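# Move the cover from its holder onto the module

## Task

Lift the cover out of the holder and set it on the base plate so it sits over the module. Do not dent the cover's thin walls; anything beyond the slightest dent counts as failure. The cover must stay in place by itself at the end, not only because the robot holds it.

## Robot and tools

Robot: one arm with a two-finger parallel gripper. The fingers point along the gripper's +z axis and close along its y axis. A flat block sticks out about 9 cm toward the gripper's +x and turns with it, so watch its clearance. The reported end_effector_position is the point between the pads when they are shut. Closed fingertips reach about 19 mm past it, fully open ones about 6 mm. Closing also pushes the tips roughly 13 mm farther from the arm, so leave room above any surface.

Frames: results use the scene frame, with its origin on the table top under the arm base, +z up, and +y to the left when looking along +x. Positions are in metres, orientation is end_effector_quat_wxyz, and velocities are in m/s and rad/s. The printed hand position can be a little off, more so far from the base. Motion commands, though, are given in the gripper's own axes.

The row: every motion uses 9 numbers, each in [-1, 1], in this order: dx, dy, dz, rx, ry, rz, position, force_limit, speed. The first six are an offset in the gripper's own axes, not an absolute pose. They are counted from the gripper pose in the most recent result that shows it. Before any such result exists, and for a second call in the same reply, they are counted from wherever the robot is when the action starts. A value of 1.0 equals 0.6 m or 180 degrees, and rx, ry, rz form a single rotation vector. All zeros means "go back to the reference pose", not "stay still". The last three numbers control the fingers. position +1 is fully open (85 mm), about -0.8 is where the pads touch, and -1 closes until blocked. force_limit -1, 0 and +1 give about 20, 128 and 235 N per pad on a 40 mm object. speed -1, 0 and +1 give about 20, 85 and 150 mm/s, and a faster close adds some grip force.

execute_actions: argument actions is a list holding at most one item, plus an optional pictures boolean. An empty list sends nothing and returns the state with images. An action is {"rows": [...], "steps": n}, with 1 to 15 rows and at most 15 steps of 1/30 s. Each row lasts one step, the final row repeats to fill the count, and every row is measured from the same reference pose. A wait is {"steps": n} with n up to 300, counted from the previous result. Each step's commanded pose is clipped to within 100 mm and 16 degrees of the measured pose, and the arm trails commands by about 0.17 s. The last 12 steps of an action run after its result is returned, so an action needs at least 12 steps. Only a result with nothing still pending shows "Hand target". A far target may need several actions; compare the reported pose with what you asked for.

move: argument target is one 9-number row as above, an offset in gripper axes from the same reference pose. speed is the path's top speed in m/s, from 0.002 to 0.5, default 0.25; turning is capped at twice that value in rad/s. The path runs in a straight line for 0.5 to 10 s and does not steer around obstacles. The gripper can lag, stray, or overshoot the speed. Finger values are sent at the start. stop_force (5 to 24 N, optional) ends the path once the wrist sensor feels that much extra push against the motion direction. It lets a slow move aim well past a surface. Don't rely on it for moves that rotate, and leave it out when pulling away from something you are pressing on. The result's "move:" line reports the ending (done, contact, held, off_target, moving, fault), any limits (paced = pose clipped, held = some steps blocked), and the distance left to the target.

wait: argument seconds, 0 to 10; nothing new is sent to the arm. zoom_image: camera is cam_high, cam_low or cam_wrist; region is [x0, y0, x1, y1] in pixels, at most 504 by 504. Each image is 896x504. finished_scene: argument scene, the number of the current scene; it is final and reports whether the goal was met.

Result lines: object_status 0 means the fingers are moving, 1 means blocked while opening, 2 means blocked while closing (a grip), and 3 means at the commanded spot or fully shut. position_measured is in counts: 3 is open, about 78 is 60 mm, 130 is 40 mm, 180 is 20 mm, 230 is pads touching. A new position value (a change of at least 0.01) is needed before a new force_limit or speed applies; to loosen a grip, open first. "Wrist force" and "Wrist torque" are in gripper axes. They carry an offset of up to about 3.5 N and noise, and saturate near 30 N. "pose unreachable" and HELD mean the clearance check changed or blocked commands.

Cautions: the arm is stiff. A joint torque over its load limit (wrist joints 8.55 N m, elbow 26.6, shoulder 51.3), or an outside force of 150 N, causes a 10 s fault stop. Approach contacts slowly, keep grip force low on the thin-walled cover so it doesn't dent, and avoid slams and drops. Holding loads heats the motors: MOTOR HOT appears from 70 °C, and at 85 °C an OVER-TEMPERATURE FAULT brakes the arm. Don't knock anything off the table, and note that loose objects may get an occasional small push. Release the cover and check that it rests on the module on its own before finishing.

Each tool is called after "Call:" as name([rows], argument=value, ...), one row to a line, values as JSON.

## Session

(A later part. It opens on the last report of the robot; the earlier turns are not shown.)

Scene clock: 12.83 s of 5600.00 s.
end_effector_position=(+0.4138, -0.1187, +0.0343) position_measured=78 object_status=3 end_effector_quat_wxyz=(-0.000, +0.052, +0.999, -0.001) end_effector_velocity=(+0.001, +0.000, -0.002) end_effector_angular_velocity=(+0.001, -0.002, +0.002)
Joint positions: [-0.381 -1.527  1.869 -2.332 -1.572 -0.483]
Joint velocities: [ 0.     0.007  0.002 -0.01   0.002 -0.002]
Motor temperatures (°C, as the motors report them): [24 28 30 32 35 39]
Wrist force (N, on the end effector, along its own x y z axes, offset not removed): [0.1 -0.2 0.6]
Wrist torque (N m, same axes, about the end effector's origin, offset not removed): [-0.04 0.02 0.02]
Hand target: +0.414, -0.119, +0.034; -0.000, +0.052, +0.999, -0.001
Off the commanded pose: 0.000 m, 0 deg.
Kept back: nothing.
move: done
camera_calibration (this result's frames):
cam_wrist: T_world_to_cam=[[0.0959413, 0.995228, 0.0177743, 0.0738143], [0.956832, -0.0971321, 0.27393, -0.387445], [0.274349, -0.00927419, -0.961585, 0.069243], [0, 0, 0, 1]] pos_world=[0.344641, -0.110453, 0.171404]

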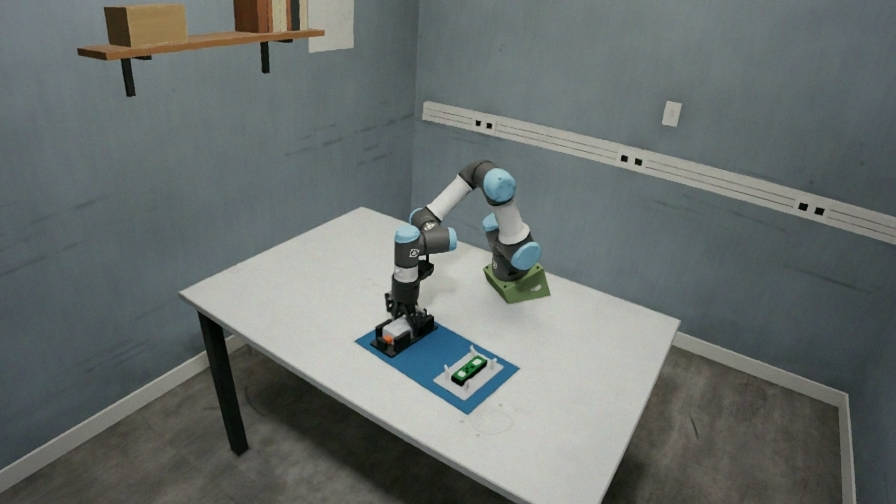

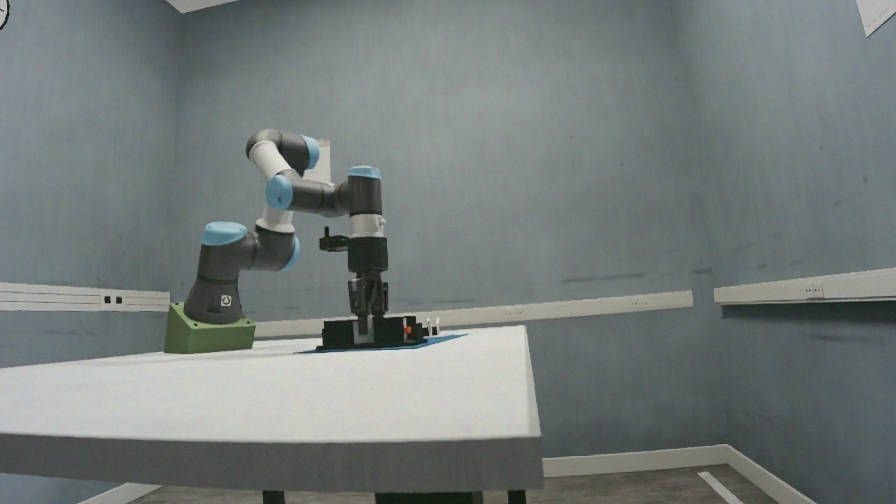

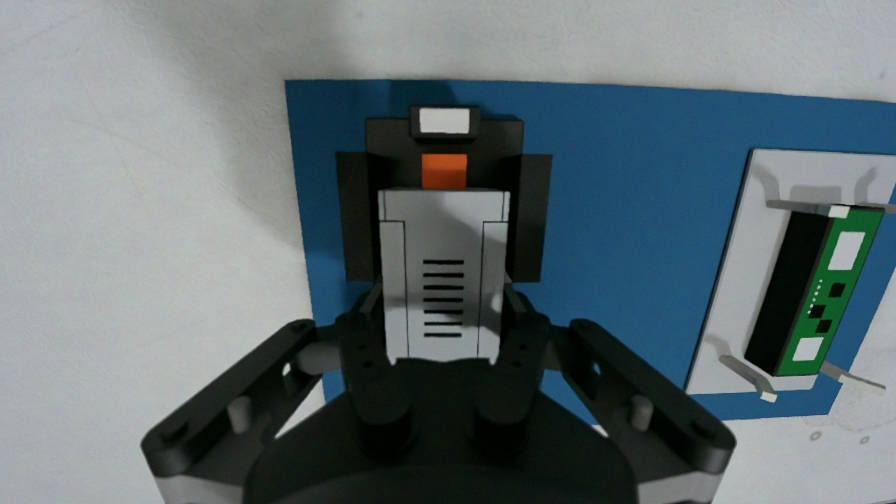

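The walls sprang back. Trying a slightly firmer grip.

Call:
move(target=[0,0,0,0,0,0,-1,-0.9,-1])

Call:
move(target=[0,0,-0.006,0,0,0,-1,-0.9,-1], speed=0.005)

Scene clock: 14.10 s of 5600.00 s.
end_effector_position=(+0.4138, -0.1187, +0.0343) position_measured=103 object_status=2 end_effector_quat_wxyz=(-0.000, +0.052, +0.999, -0.001) end_effector_velocity=(-0.000, +0.000, -0.001) end_effector_angular_velocity=(+0.001, +0.001, +0.001)
Joint positions: [-0.381 -1.527  1.869 -2.332 -1.572 -0.483]
Joint velocities: [-0.     0.002  0.    -0.     0.001 -0.001]
Motor temperatures (°C, as the motors report them): [24 28 30 32 35 39]
Wrist force (N, on the end effector, along its own x y z axes, offset not removed): [-0.1 -0.3 -3.5]
Wrist torque (N m, same axes, about the end effector's origin, offset not removed): [-0.20 0.18 0.33]
Hand target: +0.414, -0.119, +0.034; -0.000, +0.052, +0.999, -0.001
Off the commanded pose: 0.000 m, 0 deg.
Kept back: nothing.
move: done
camera_calibration (this result's frames):
cam_wrist: T_world_to_cam=[[0.0959523, 0.995227, 0.0177596, 0.0738179], [0.956827, -0.0971385, 0.273946, -0.387449], [0.274364, -0.00929296, -0.961581, 0.0692366], [0, 0, 0, 1]] pos_world=[0.344643, -0.110458, 0.171406]

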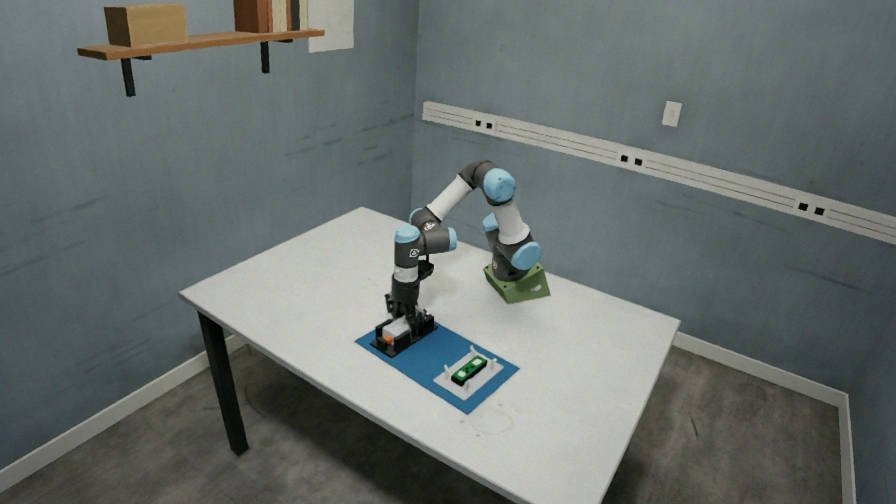

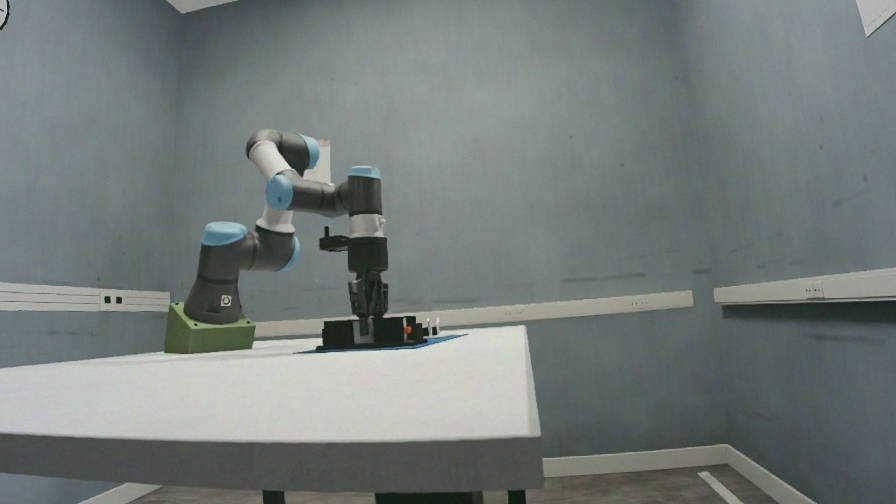

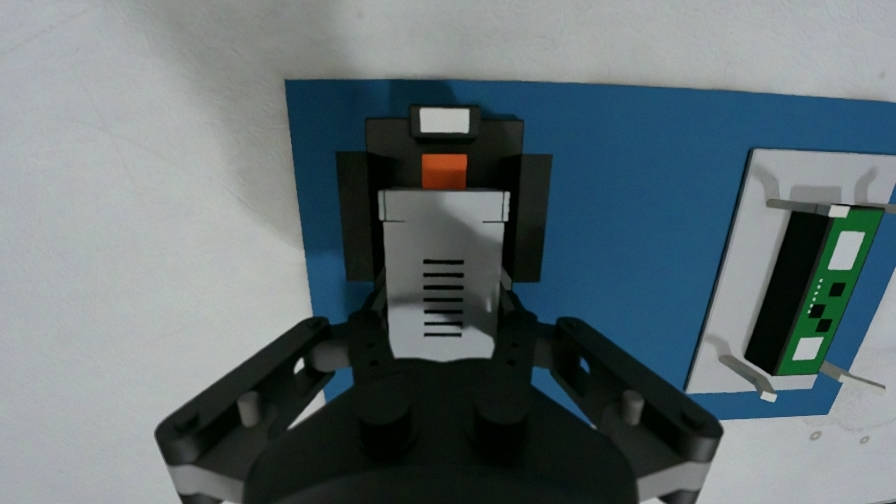

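Scene clock: 15.03 s of 5600.00 s.
end_effector_position=(+0.4138, -0.1187, +0.0378) position_measured=103 object_status=2 end_effector_quat_wxyz=(-0.000, +0.052, +0.999, -0.001) end_effector_velocity=(-0.001, +0.001, -0.000) end_effector_angular_velocity=(+0.003, +0.003, +0.000)
Joint positions: [-0.381 -1.537  1.864 -2.317 -1.572 -0.483]
Joint velocities: [-0.    -0.001 -0.001  0.005  0.001 -0.   ]
Motor temperatures (°C, as the motors report them): [24 28 30 32 35 39]
Wrist force (N, on the end effector, along its own x y z axes, offset not removed): [2.4 0.2 6.5]
Wrist torque (N m, same axes, about the end effector's origin, offset not removed): [0.22 -0.35 0.33]
Hand target: +0.414, -0.119, +0.038; -0.000, +0.052, +0.999, -0.001
Off the commanded pose: 0.000 m, 0 deg.
Kept back: nothing.
move: done
camera_calibration (this result's frames):
cam_wrist: T_world_to_cam=[[0.0959639, 0.995227, 0.0177478, 0.073754], [0.956823, -0.0971463, 0.273956, -0.388405], [0.274373, -0.0093084, -0.961578, 0.0725971], [0, 0, 0, 1]] pos_world=[0.344638, -0.110458, 0.174905]

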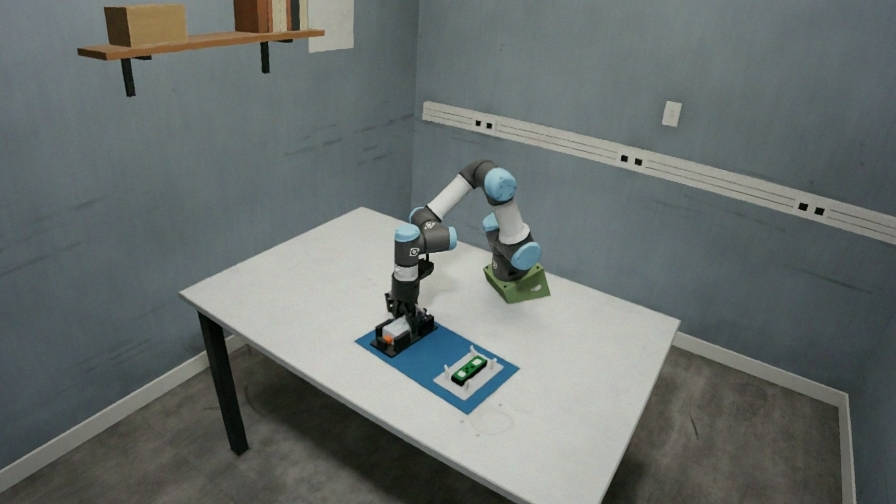

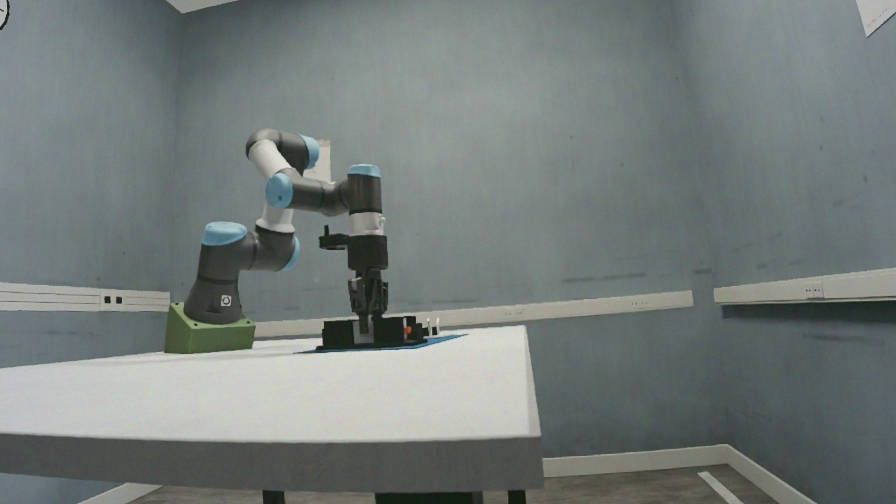

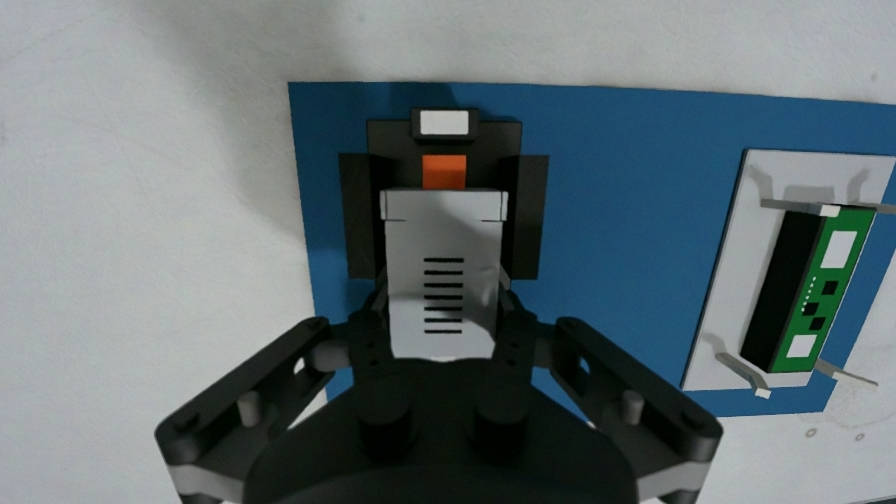

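Call:
move(target=[0,0,0,0,0,0.004,-0.98,-0.8,-1])

Call:
move(target=[0,0,-0.005,0,0,0,-0.98,-0.8,-1], speed=0.005)

Scene clock: 16.10 s of 5600.00 s.
end_effector_position=(+0.4138, -0.1188, +0.0379) position_measured=107 object_status=2 end_effector_quat_wxyz=(-0.000, +0.059, +0.998, -0.001) end_effector_velocity=(-0.000, +0.000, -0.000) end_effector_angular_velocity=(+0.001, +0.000, -0.004)
Joint positions: [-0.381 -1.537  1.864 -2.317 -1.572 -0.471]
Joint velocities: [ 0.     0.001  0.001 -0.001  0.001  0.004]
Motor temperatures (°C, as the motors report them): [24 28 30 32 35 39]
Wrist force (N, on the end effector, along its own x y z axes, offset not removed): [-1.4 1.7 -0.9]
Wrist torque (N m, same axes, about the end effector's origin, offset not removed): [0.34 0.35 -0.65]
Hand target: +0.414, -0.119, +0.038; -0.000, +0.059, +0.998, -0.001
Off the commanded pose: 0.000 m, 0 deg.
Kept back: nothing.
move: done
camera_calibration (this result's frames):
cam_wrist: T_world_to_cam=[[0.108096, 0.993984, 0.017664, 0.068605], [0.955522, -0.108784, 0.274122, -0.389301], [0.274394, -0.0127531, -0.961533, 0.0722214], [0, 0, 0, 1]] pos_world=[0.344752, -0.109621, 0.174947]

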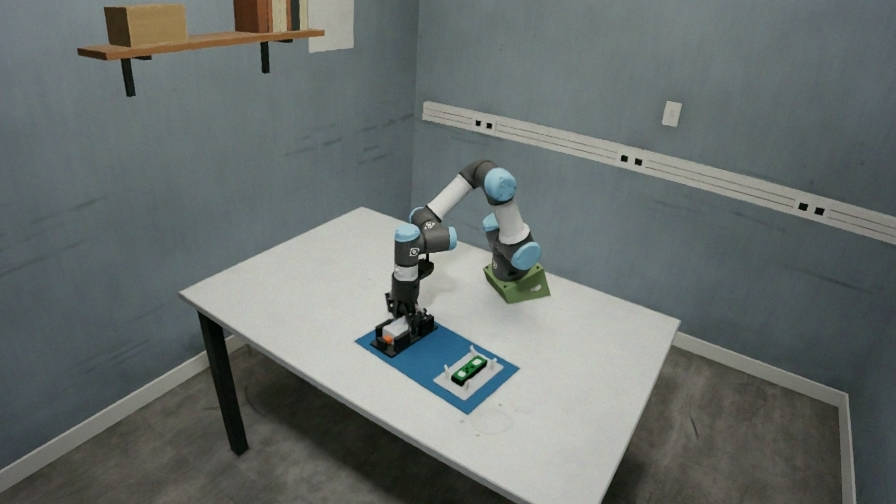

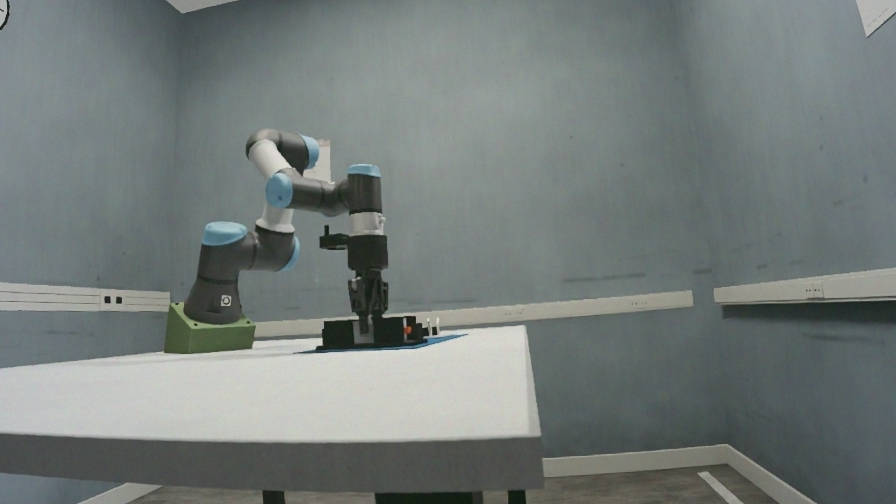

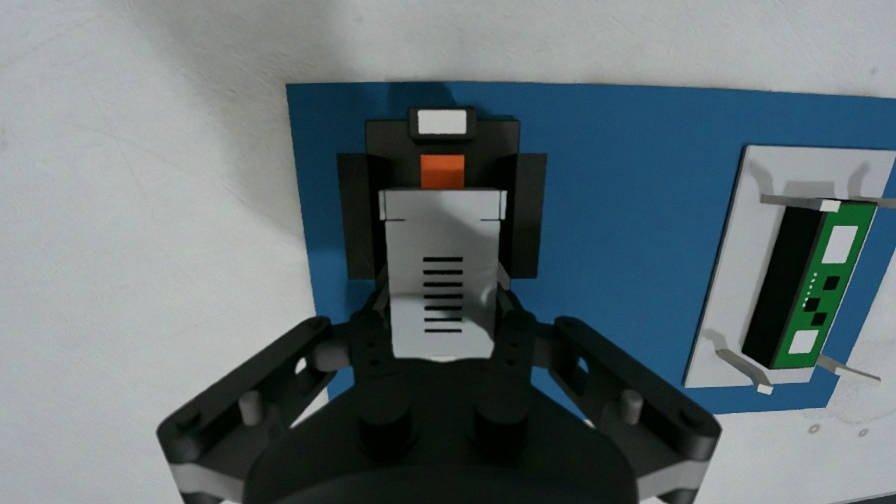

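Scene clock: 16.93 s of 5600.00 s.
end_effector_position=(+0.4138, -0.1187, +0.0408) position_measured=107 object_status=2 end_effector_quat_wxyz=(-0.000, +0.059, +0.998, -0.001) end_effector_velocity=(+0.000, -0.000, +0.001) end_effector_angular_velocity=(-0.001, -0.001, -0.001)
Joint positions: [-0.381 -1.546  1.86  -2.304 -1.572 -0.471]
Joint velocities: [-0.    -0.004 -0.002  0.004 -0.     0.001]
Motor temperatures (°C, as the motors report them): [24 28 30 32 35 39]
Wrist force (N, on the end effector, along its own x y z axes, offset not removed): [1.1 0.6 9.6]
Wrist torque (N m, same axes, about the end effector's origin, offset not removed): [0.36 -0.12 -0.36]
Hand target: +0.414, -0.119, +0.041; -0.000, +0.059, +0.998, -0.001
Off the commanded pose: 0.000 m, 0 deg.
Kept back: nothing.
move: done
camera_calibration (this result's frames):
cam_wrist: T_world_to_cam=[[0.108106, 0.993982, 0.0176634, 0.0685455], [0.955521, -0.108794, 0.274123, -0.390092], [0.274395, -0.0127567, -0.961532, 0.0750106], [0, 0, 0, 1]] pos_world=[0.344748, -0.109616, 0.177848]

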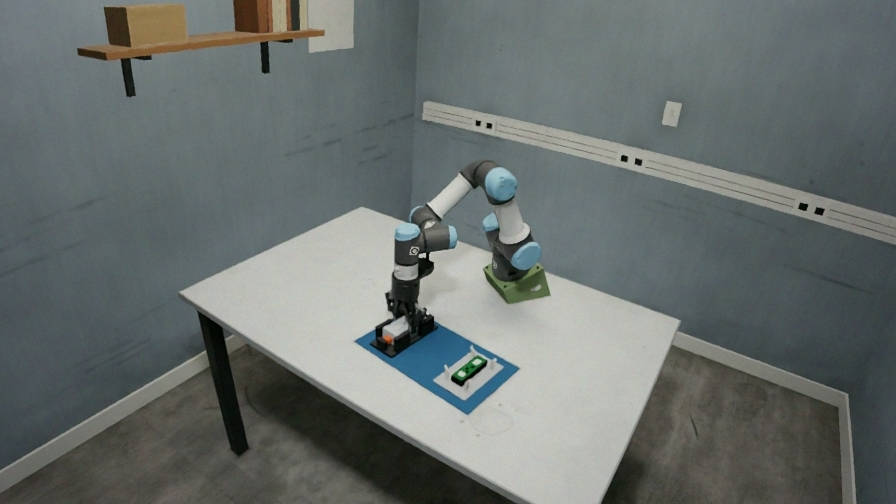

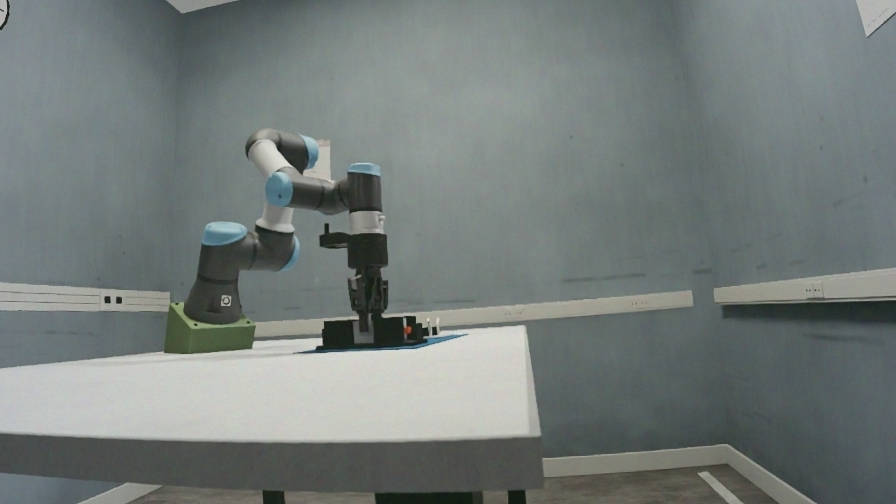

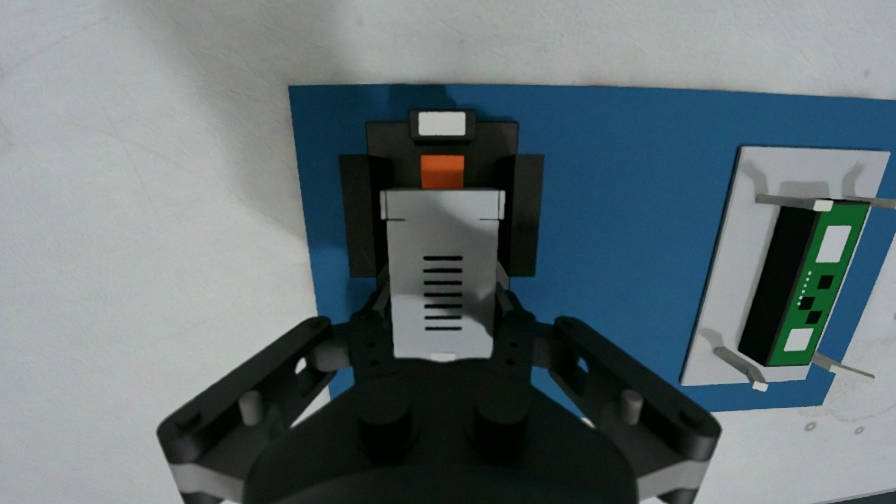

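Still slipping.

Call:
move(target=[0,0,0,0,0,-0.002,-1,-0.72,-1])

Call:
move(target=[0,0,-0.006,0,0,0,-1,-0.72,-1], speed=0.005)

Call:
zoom_image(camera="cam_low", region=[300, 260, 440, 360])

Scene clock: 17.93 s of 5600.00 s.
end_effector_position=(+0.4139, -0.1188, +0.0408) position_measured=109 object_status=2 end_effector_quat_wxyz=(-0.000, +0.055, +0.998, -0.001) end_effector_velocity=(-0.000, -0.000, -0.000) end_effector_angular_velocity=(-0.000, +0.001, +0.000)
Joint positions: [-0.381 -1.546  1.86  -2.304 -1.572 -0.477]
Joint velocities: [-0.     0.001 -0.    -0.    -0.001 -0.001]
Motor temperatures (°C, as the motors report them): [24 28 30 32 35 39]
Wrist force (N, on the end effector, along its own x y z axes, offset not removed): [1.1 0.2 1.0]
Wrist torque (N m, same axes, about the end effector's origin, offset not removed): [0.23 0.06 0.17]
Hand target: +0.414, -0.119, +0.041; -0.000, +0.055, +0.998, -0.001
Off the commanded pose: 0.000 m, 0 deg.
Kept back: nothing.
move: done
camera_calibration (this result's frames):
cam_wrist: T_world_to_cam=[[0.102047, 0.994624, 0.0175867, 0.0711487], [0.956131, -0.102947, 0.274256, -0.389702], [0.274592, -0.0111717, -0.961496, 0.0751604], [0, 0, 0, 1]] pos_world=[0.344707, -0.110045, 0.177893]

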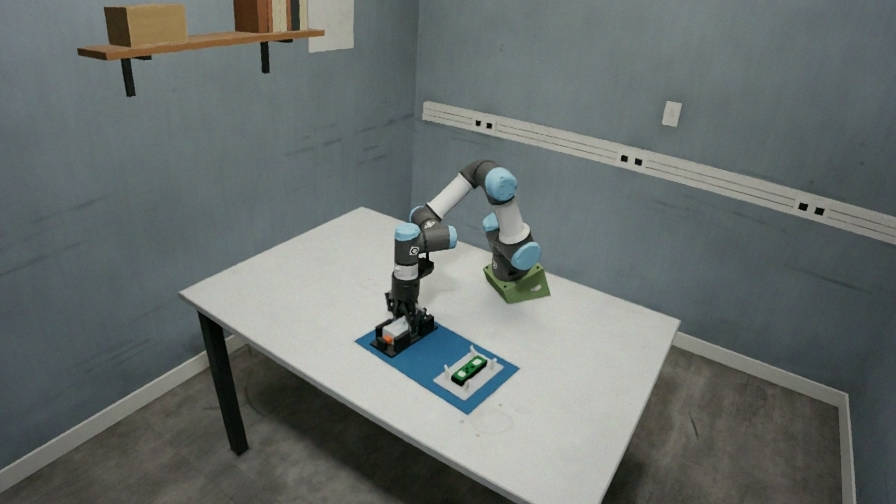

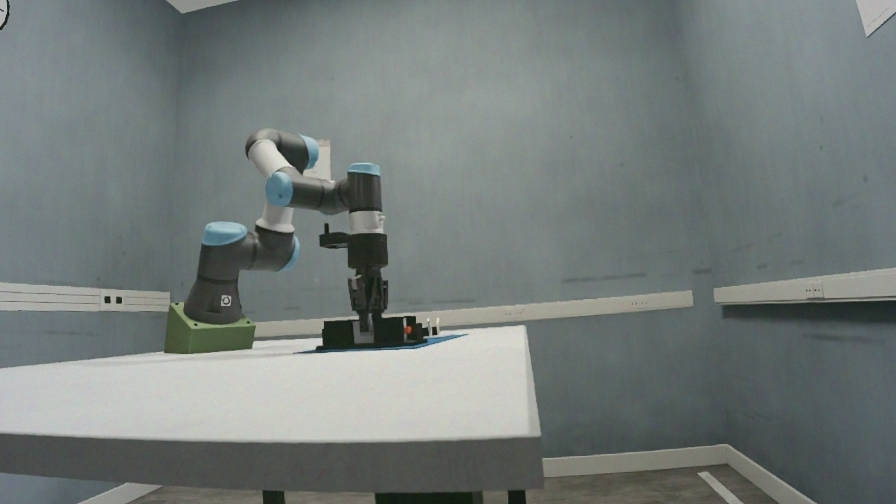

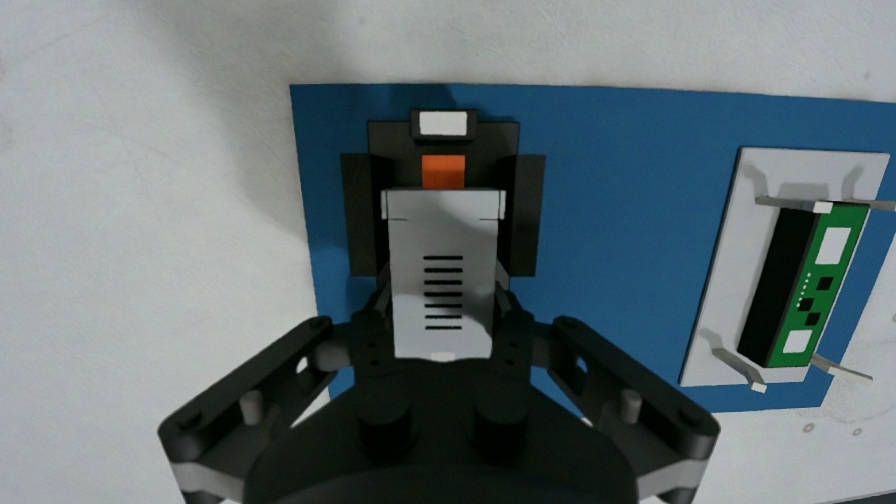

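Scene clock: 18.87 s of 5600.00 s.
end_effector_position=(+0.4139, -0.1188, +0.0443) position_measured=109 object_status=2 end_effector_quat_wxyz=(-0.000, +0.055, +0.998, -0.001) end_effector_velocity=(+0.000, -0.000, +0.001) end_effector_angular_velocity=(-0.000, +0.000, -0.000)
Joint positions: [-0.381 -1.556  1.854 -2.289 -1.572 -0.477]
Joint velocities: [-0.    -0.002 -0.002  0.004 -0.     0.   ]
Motor temperatures (°C, as the motors report them): [24 28 30 32 35 39]
Wrist force (N, on the end effector, along its own x y z axes, offset not removed): [-2.2 -2.6 12.1]
Wrist torque (N m, same axes, about the end effector's origin, offset not removed): [-0.04 0.41 -0.16]
Hand target: +0.414, -0.119, +0.044; -0.000, +0.055, +0.998, -0.001
Off the commanded pose: 0.000 m, 0 deg.
Kept back: nothing.
move: done
camera_calibration (this result's frames):
cam_wrist: T_world_to_cam=[[0.10204, 0.994625, 0.0175838, 0.071086], [0.95613, -0.10294, 0.274261, -0.390655], [0.274597, -0.0111733, -0.961494, 0.0785218], [0, 0, 0, 1]] pos_world=[0.344702, -0.110041, 0.18139]

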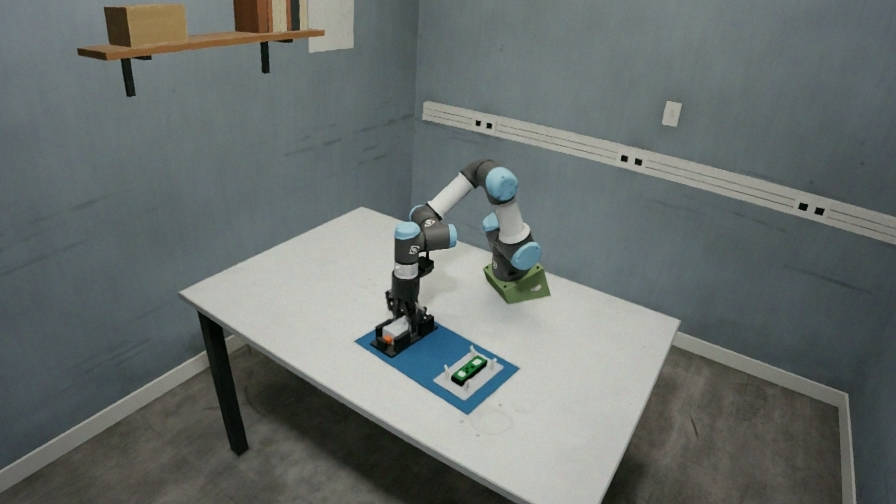

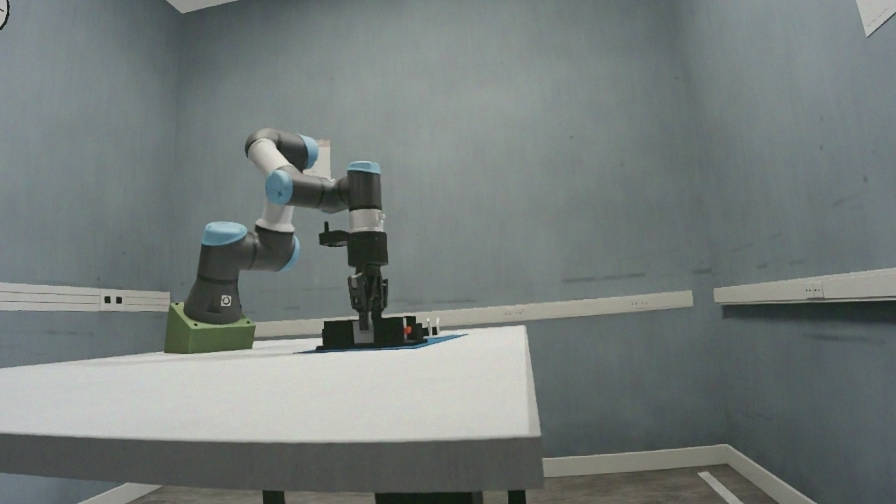

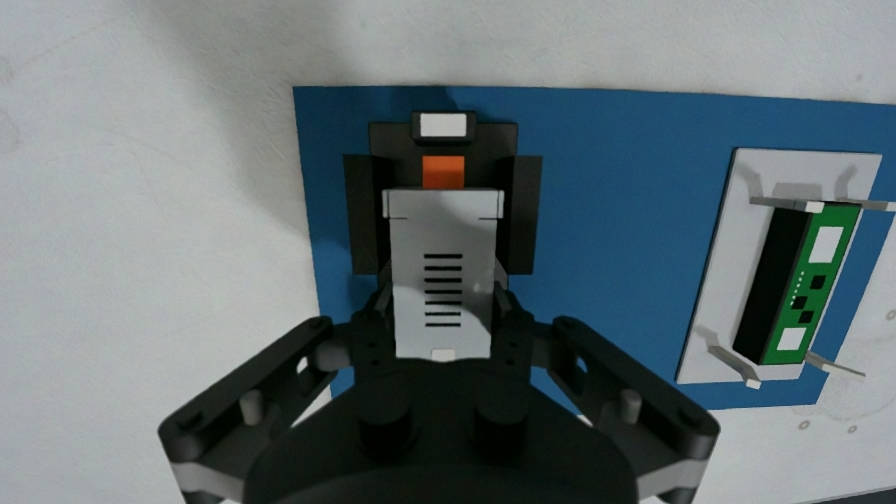

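Region (300, 260, 440, 360) of cam_low's 896x504 image, scaled by 3.600, with more detail than that image has; it fills the top 360 rows of this view, and the rest is white.

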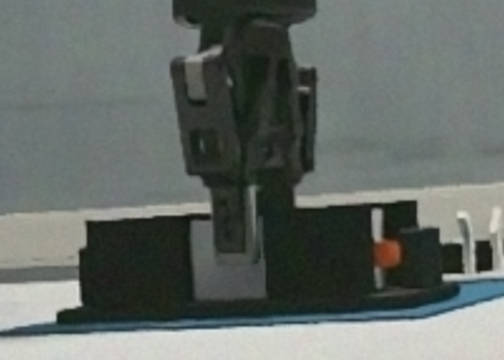

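Deflection is still linear. Reopen, lower, check.

Call:
move(target=[0,0,0.017,0,0,0,0.35,-1,1], speed=0.02)

Call:
zoom_image(camera="cam_wrist", region=[350, 90, 540, 300])

Scene clock: 20.07 s of 5600.00 s.
end_effector_position=(+0.4139, -0.1188, +0.0343) position_measured=85 object_status=3 end_effector_quat_wxyz=(-0.000, +0.055, +0.998, -0.001) end_effector_velocity=(+0.000, +0.000, -0.002) end_effector_angular_velocity=(+0.000, +0.000, +0.001)
Joint positions: [-0.381 -1.527  1.869 -2.333 -1.572 -0.477]
Joint velocities: [ 0.     0.007  0.003 -0.009 -0.    -0.001]
Motor temperatures (°C, as the motors report them): [24 28 30 32 35 39]
Wrist force (N, on the end effector, along its own x y z axes, offset not removed): [-1.3 0.2 -0.8]
Wrist torque (N m, same axes, about the end effector's origin, offset not removed): [0.09 0.11 -0.06]
Hand target: +0.414, -0.119, +0.034; -0.000, +0.055, +0.998, -0.001
Off the commanded pose: 0.000 m, 0 deg.
Kept back: nothing.
move: done
camera_calibration (this result's frames):
cam_wrist: T_world_to_cam=[[0.102072, 0.994621, 0.0176052, 0.0712528], [0.956137, -0.102976, 0.274222, -0.387921], [0.27456, -0.0111573, -0.961505, 0.0689279], [0, 0, 0, 1]] pos_world=[0.344708, -0.110047, 0.171397]

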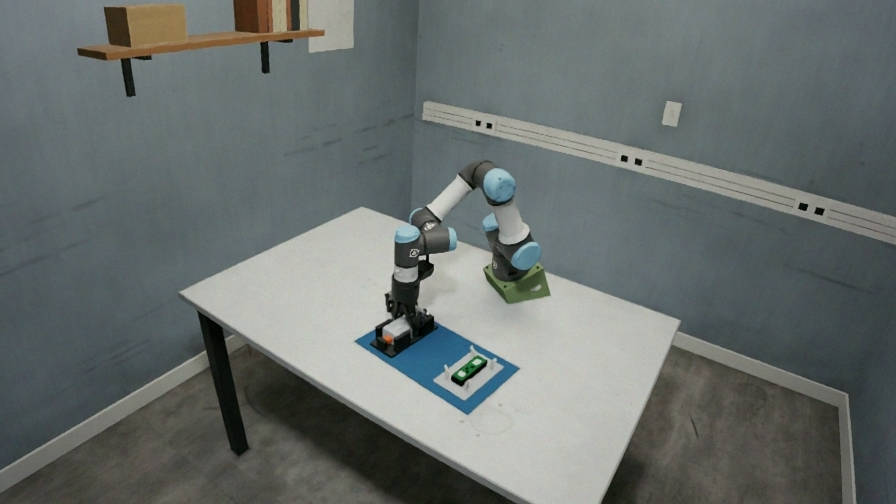

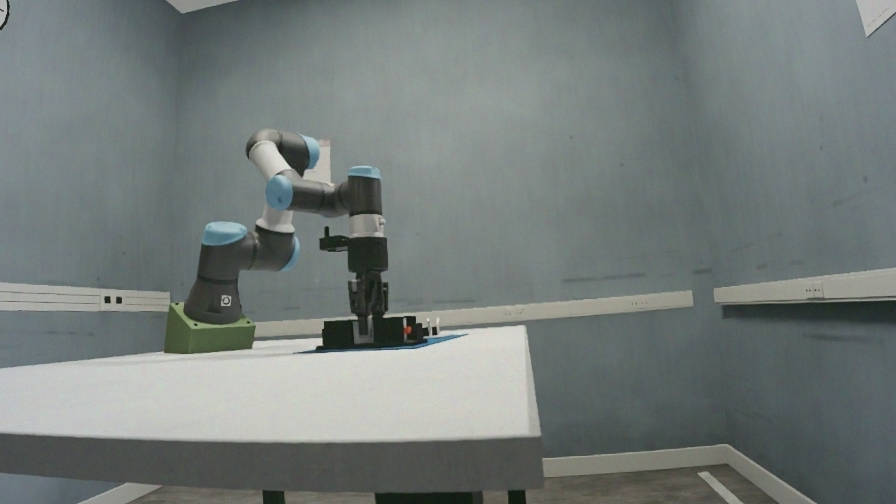

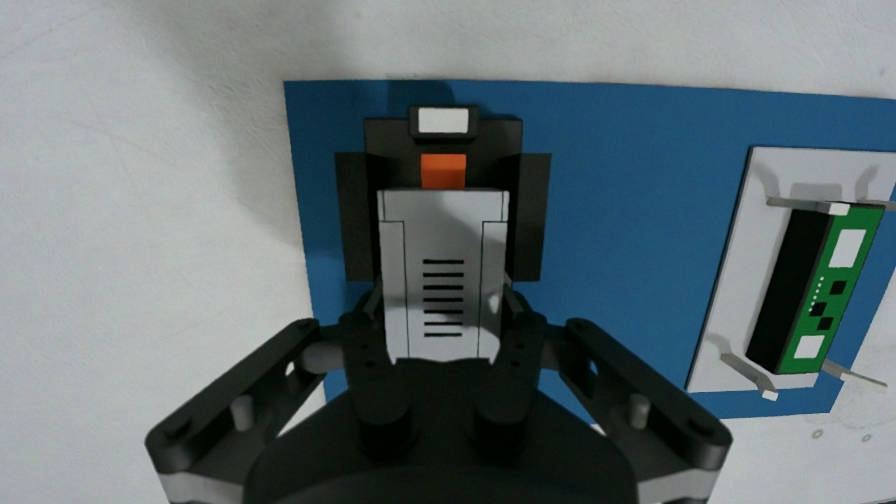

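Region (350, 90, 540, 300) of cam_wrist's 896x504 image, scaled by 2.400, with more detail than that image has; it fills the left 456 columns of this view, and the rest is white.

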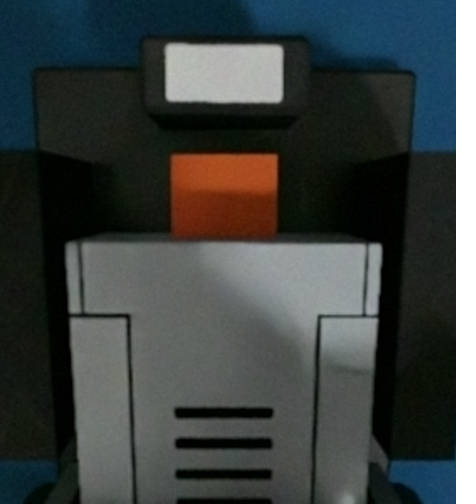

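Call:
move(target=[0,0,0,0,0,0,-1,-0.64,-1])

Call:
move(target=[0,0,-0.006,0,0,0,-1,-0.64,-1], speed=0.005)

Scene clock: 21.20 s of 5600.00 s.
end_effector_position=(+0.4139, -0.1188, +0.0344) position_measured=111 object_status=2 end_effector_quat_wxyz=(-0.000, +0.055, +0.998, -0.001) end_effector_velocity=(+0.000, +0.000, +0.000) end_effector_angular_velocity=(+0.001, -0.000, -0.001)
Joint positions: [-0.381 -1.527  1.869 -2.333 -1.572 -0.477]
Joint velocities: [-0.    -0.     0.     0.     0.001  0.001]
Motor temperatures (°C, as the motors report them): [24 28 30 32 35 39]
Wrist force (N, on the end effector, along its own x y z axes, offset not removed): [1.7 4.4 -13.0]
Wrist torque (N m, same axes, about the end effector's origin, offset not removed): [0.57 -0.02 -0.19]
Hand target: +0.414, -0.119, +0.034; -0.000, +0.055, +0.998, -0.001
Off the commanded pose: 0.000 m, 0 deg.
Kept back: nothing.
move: done
camera_calibration (this result's frames):
cam_wrist: T_world_to_cam=[[0.102039, 0.994625, 0.0175751, 0.0712746], [0.956115, -0.102936, 0.274315, -0.387941], [0.27465, -0.0111871, -0.961479, 0.0689078], [0, 0, 0, 1]] pos_world=[0.344718, -0.110054, 0.171419]

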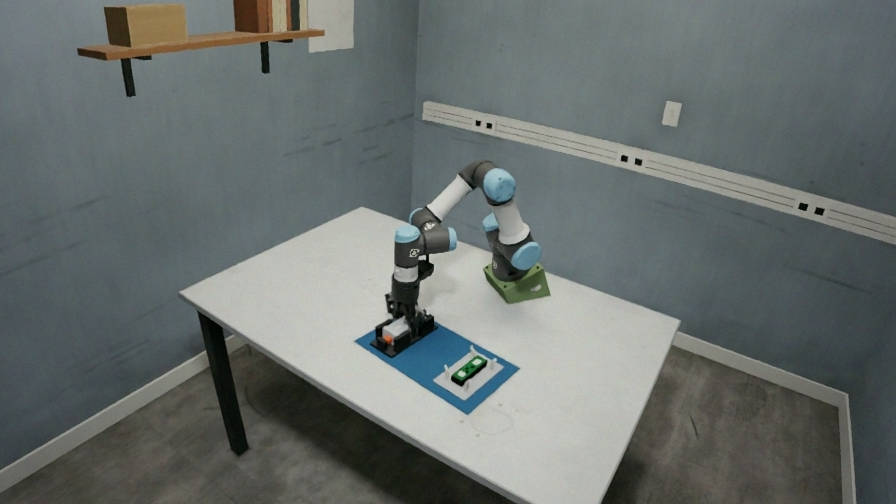

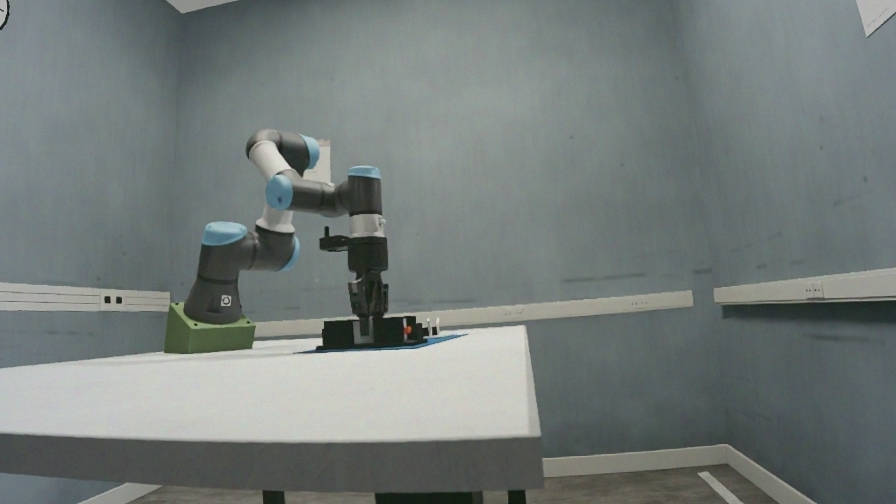

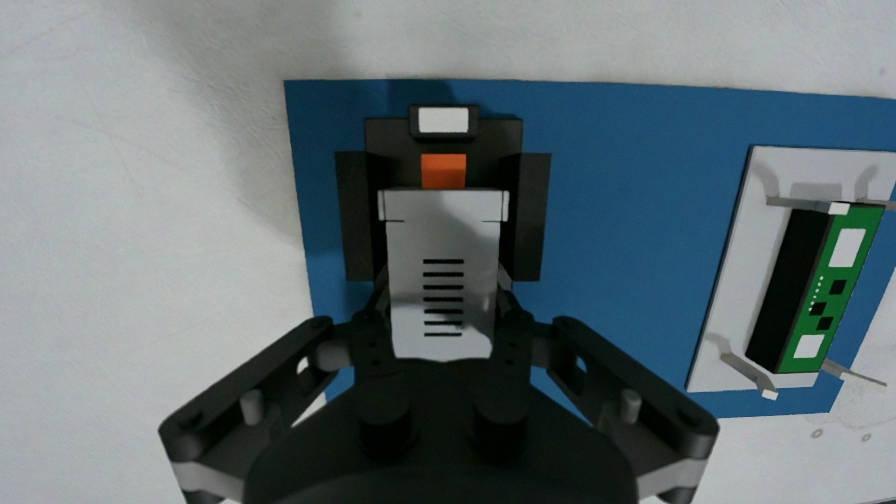

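Scene clock: 22.13 s of 5600.00 s.
end_effector_position=(+0.4139, -0.1188, +0.0379) position_measured=111 object_status=2 end_effector_quat_wxyz=(-0.000, +0.055, +0.998, -0.001) end_effector_velocity=(-0.001, +0.000, +0.001) end_effector_angular_velocity=(+0.000, +0.002, +0.000)
Joint positions: [-0.381 -1.537  1.864 -2.317 -1.572 -0.477]
Joint velocities: [ 0.    -0.002 -0.001  0.006 -0.001 -0.   ]
Motor temperatures (°C, as the motors report them): [24 28 30 32 35 39]
Wrist force (N, on the end effector, along its own x y z axes, offset not removed): [-2.8 1.6 14.7]
Wrist torque (N m, same axes, about the end effector's origin, offset not removed): [0.55 0.42 -0.03]
Hand target: +0.414, -0.119, +0.038; -0.000, +0.055, +0.998, -0.001
Off the commanded pose: 0.000 m, 0 deg.
Kept back: nothing.
move: done
camera_calibration (this result's frames):
cam_wrist: T_world_to_cam=[[0.102053, 0.994624, 0.0175629, 0.0712109], [0.956111, -0.102946, 0.274324, -0.388898], [0.274657, -0.0112036, -0.961477, 0.0722684], [0, 0, 0, 1]] pos_world=[0.344713, -0.110054, 0.174918]

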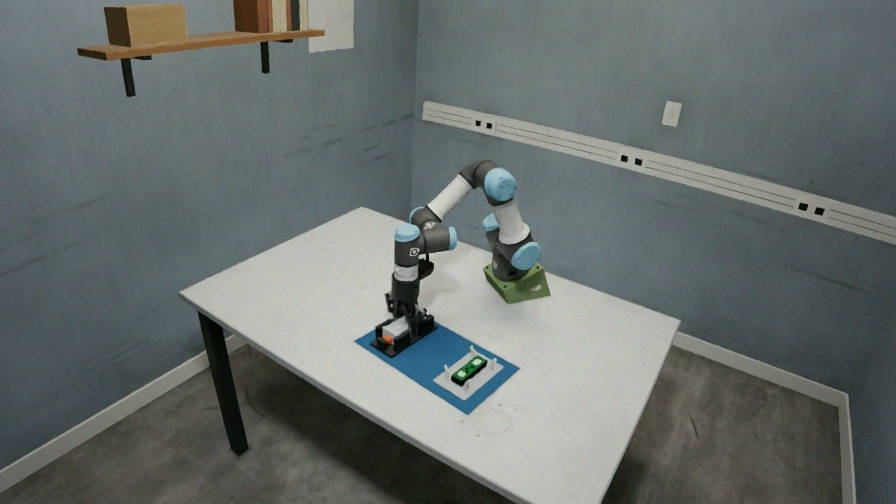

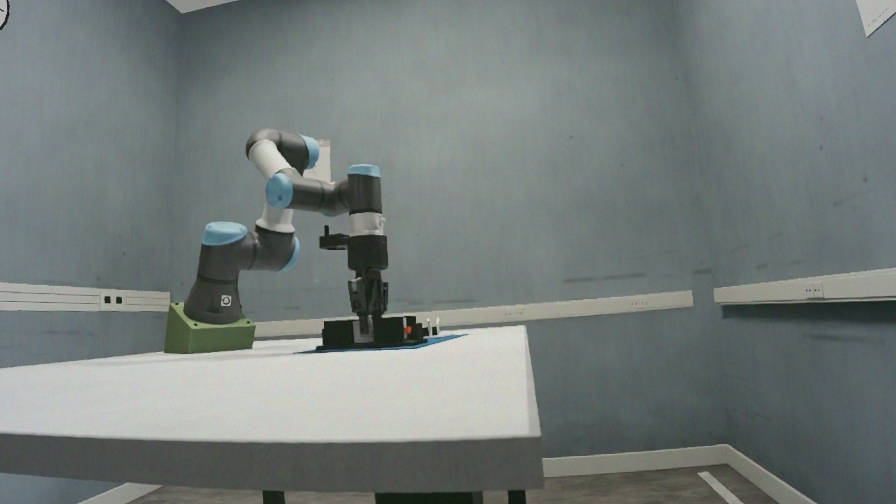

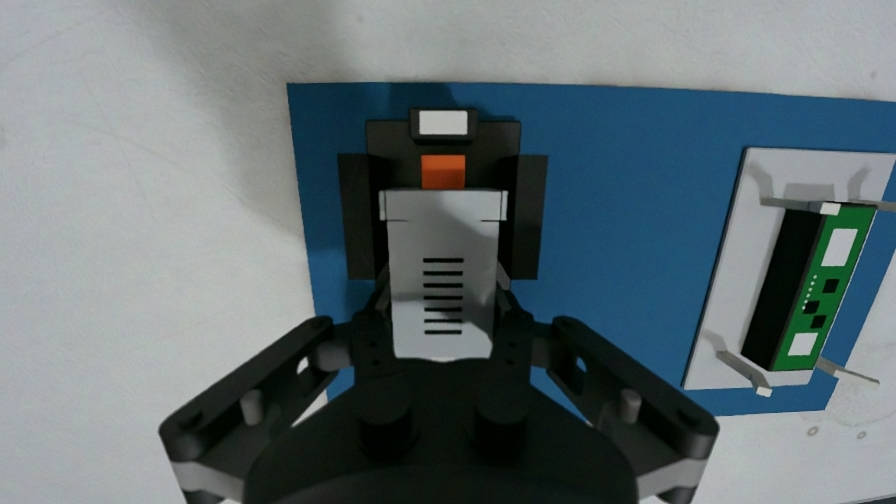

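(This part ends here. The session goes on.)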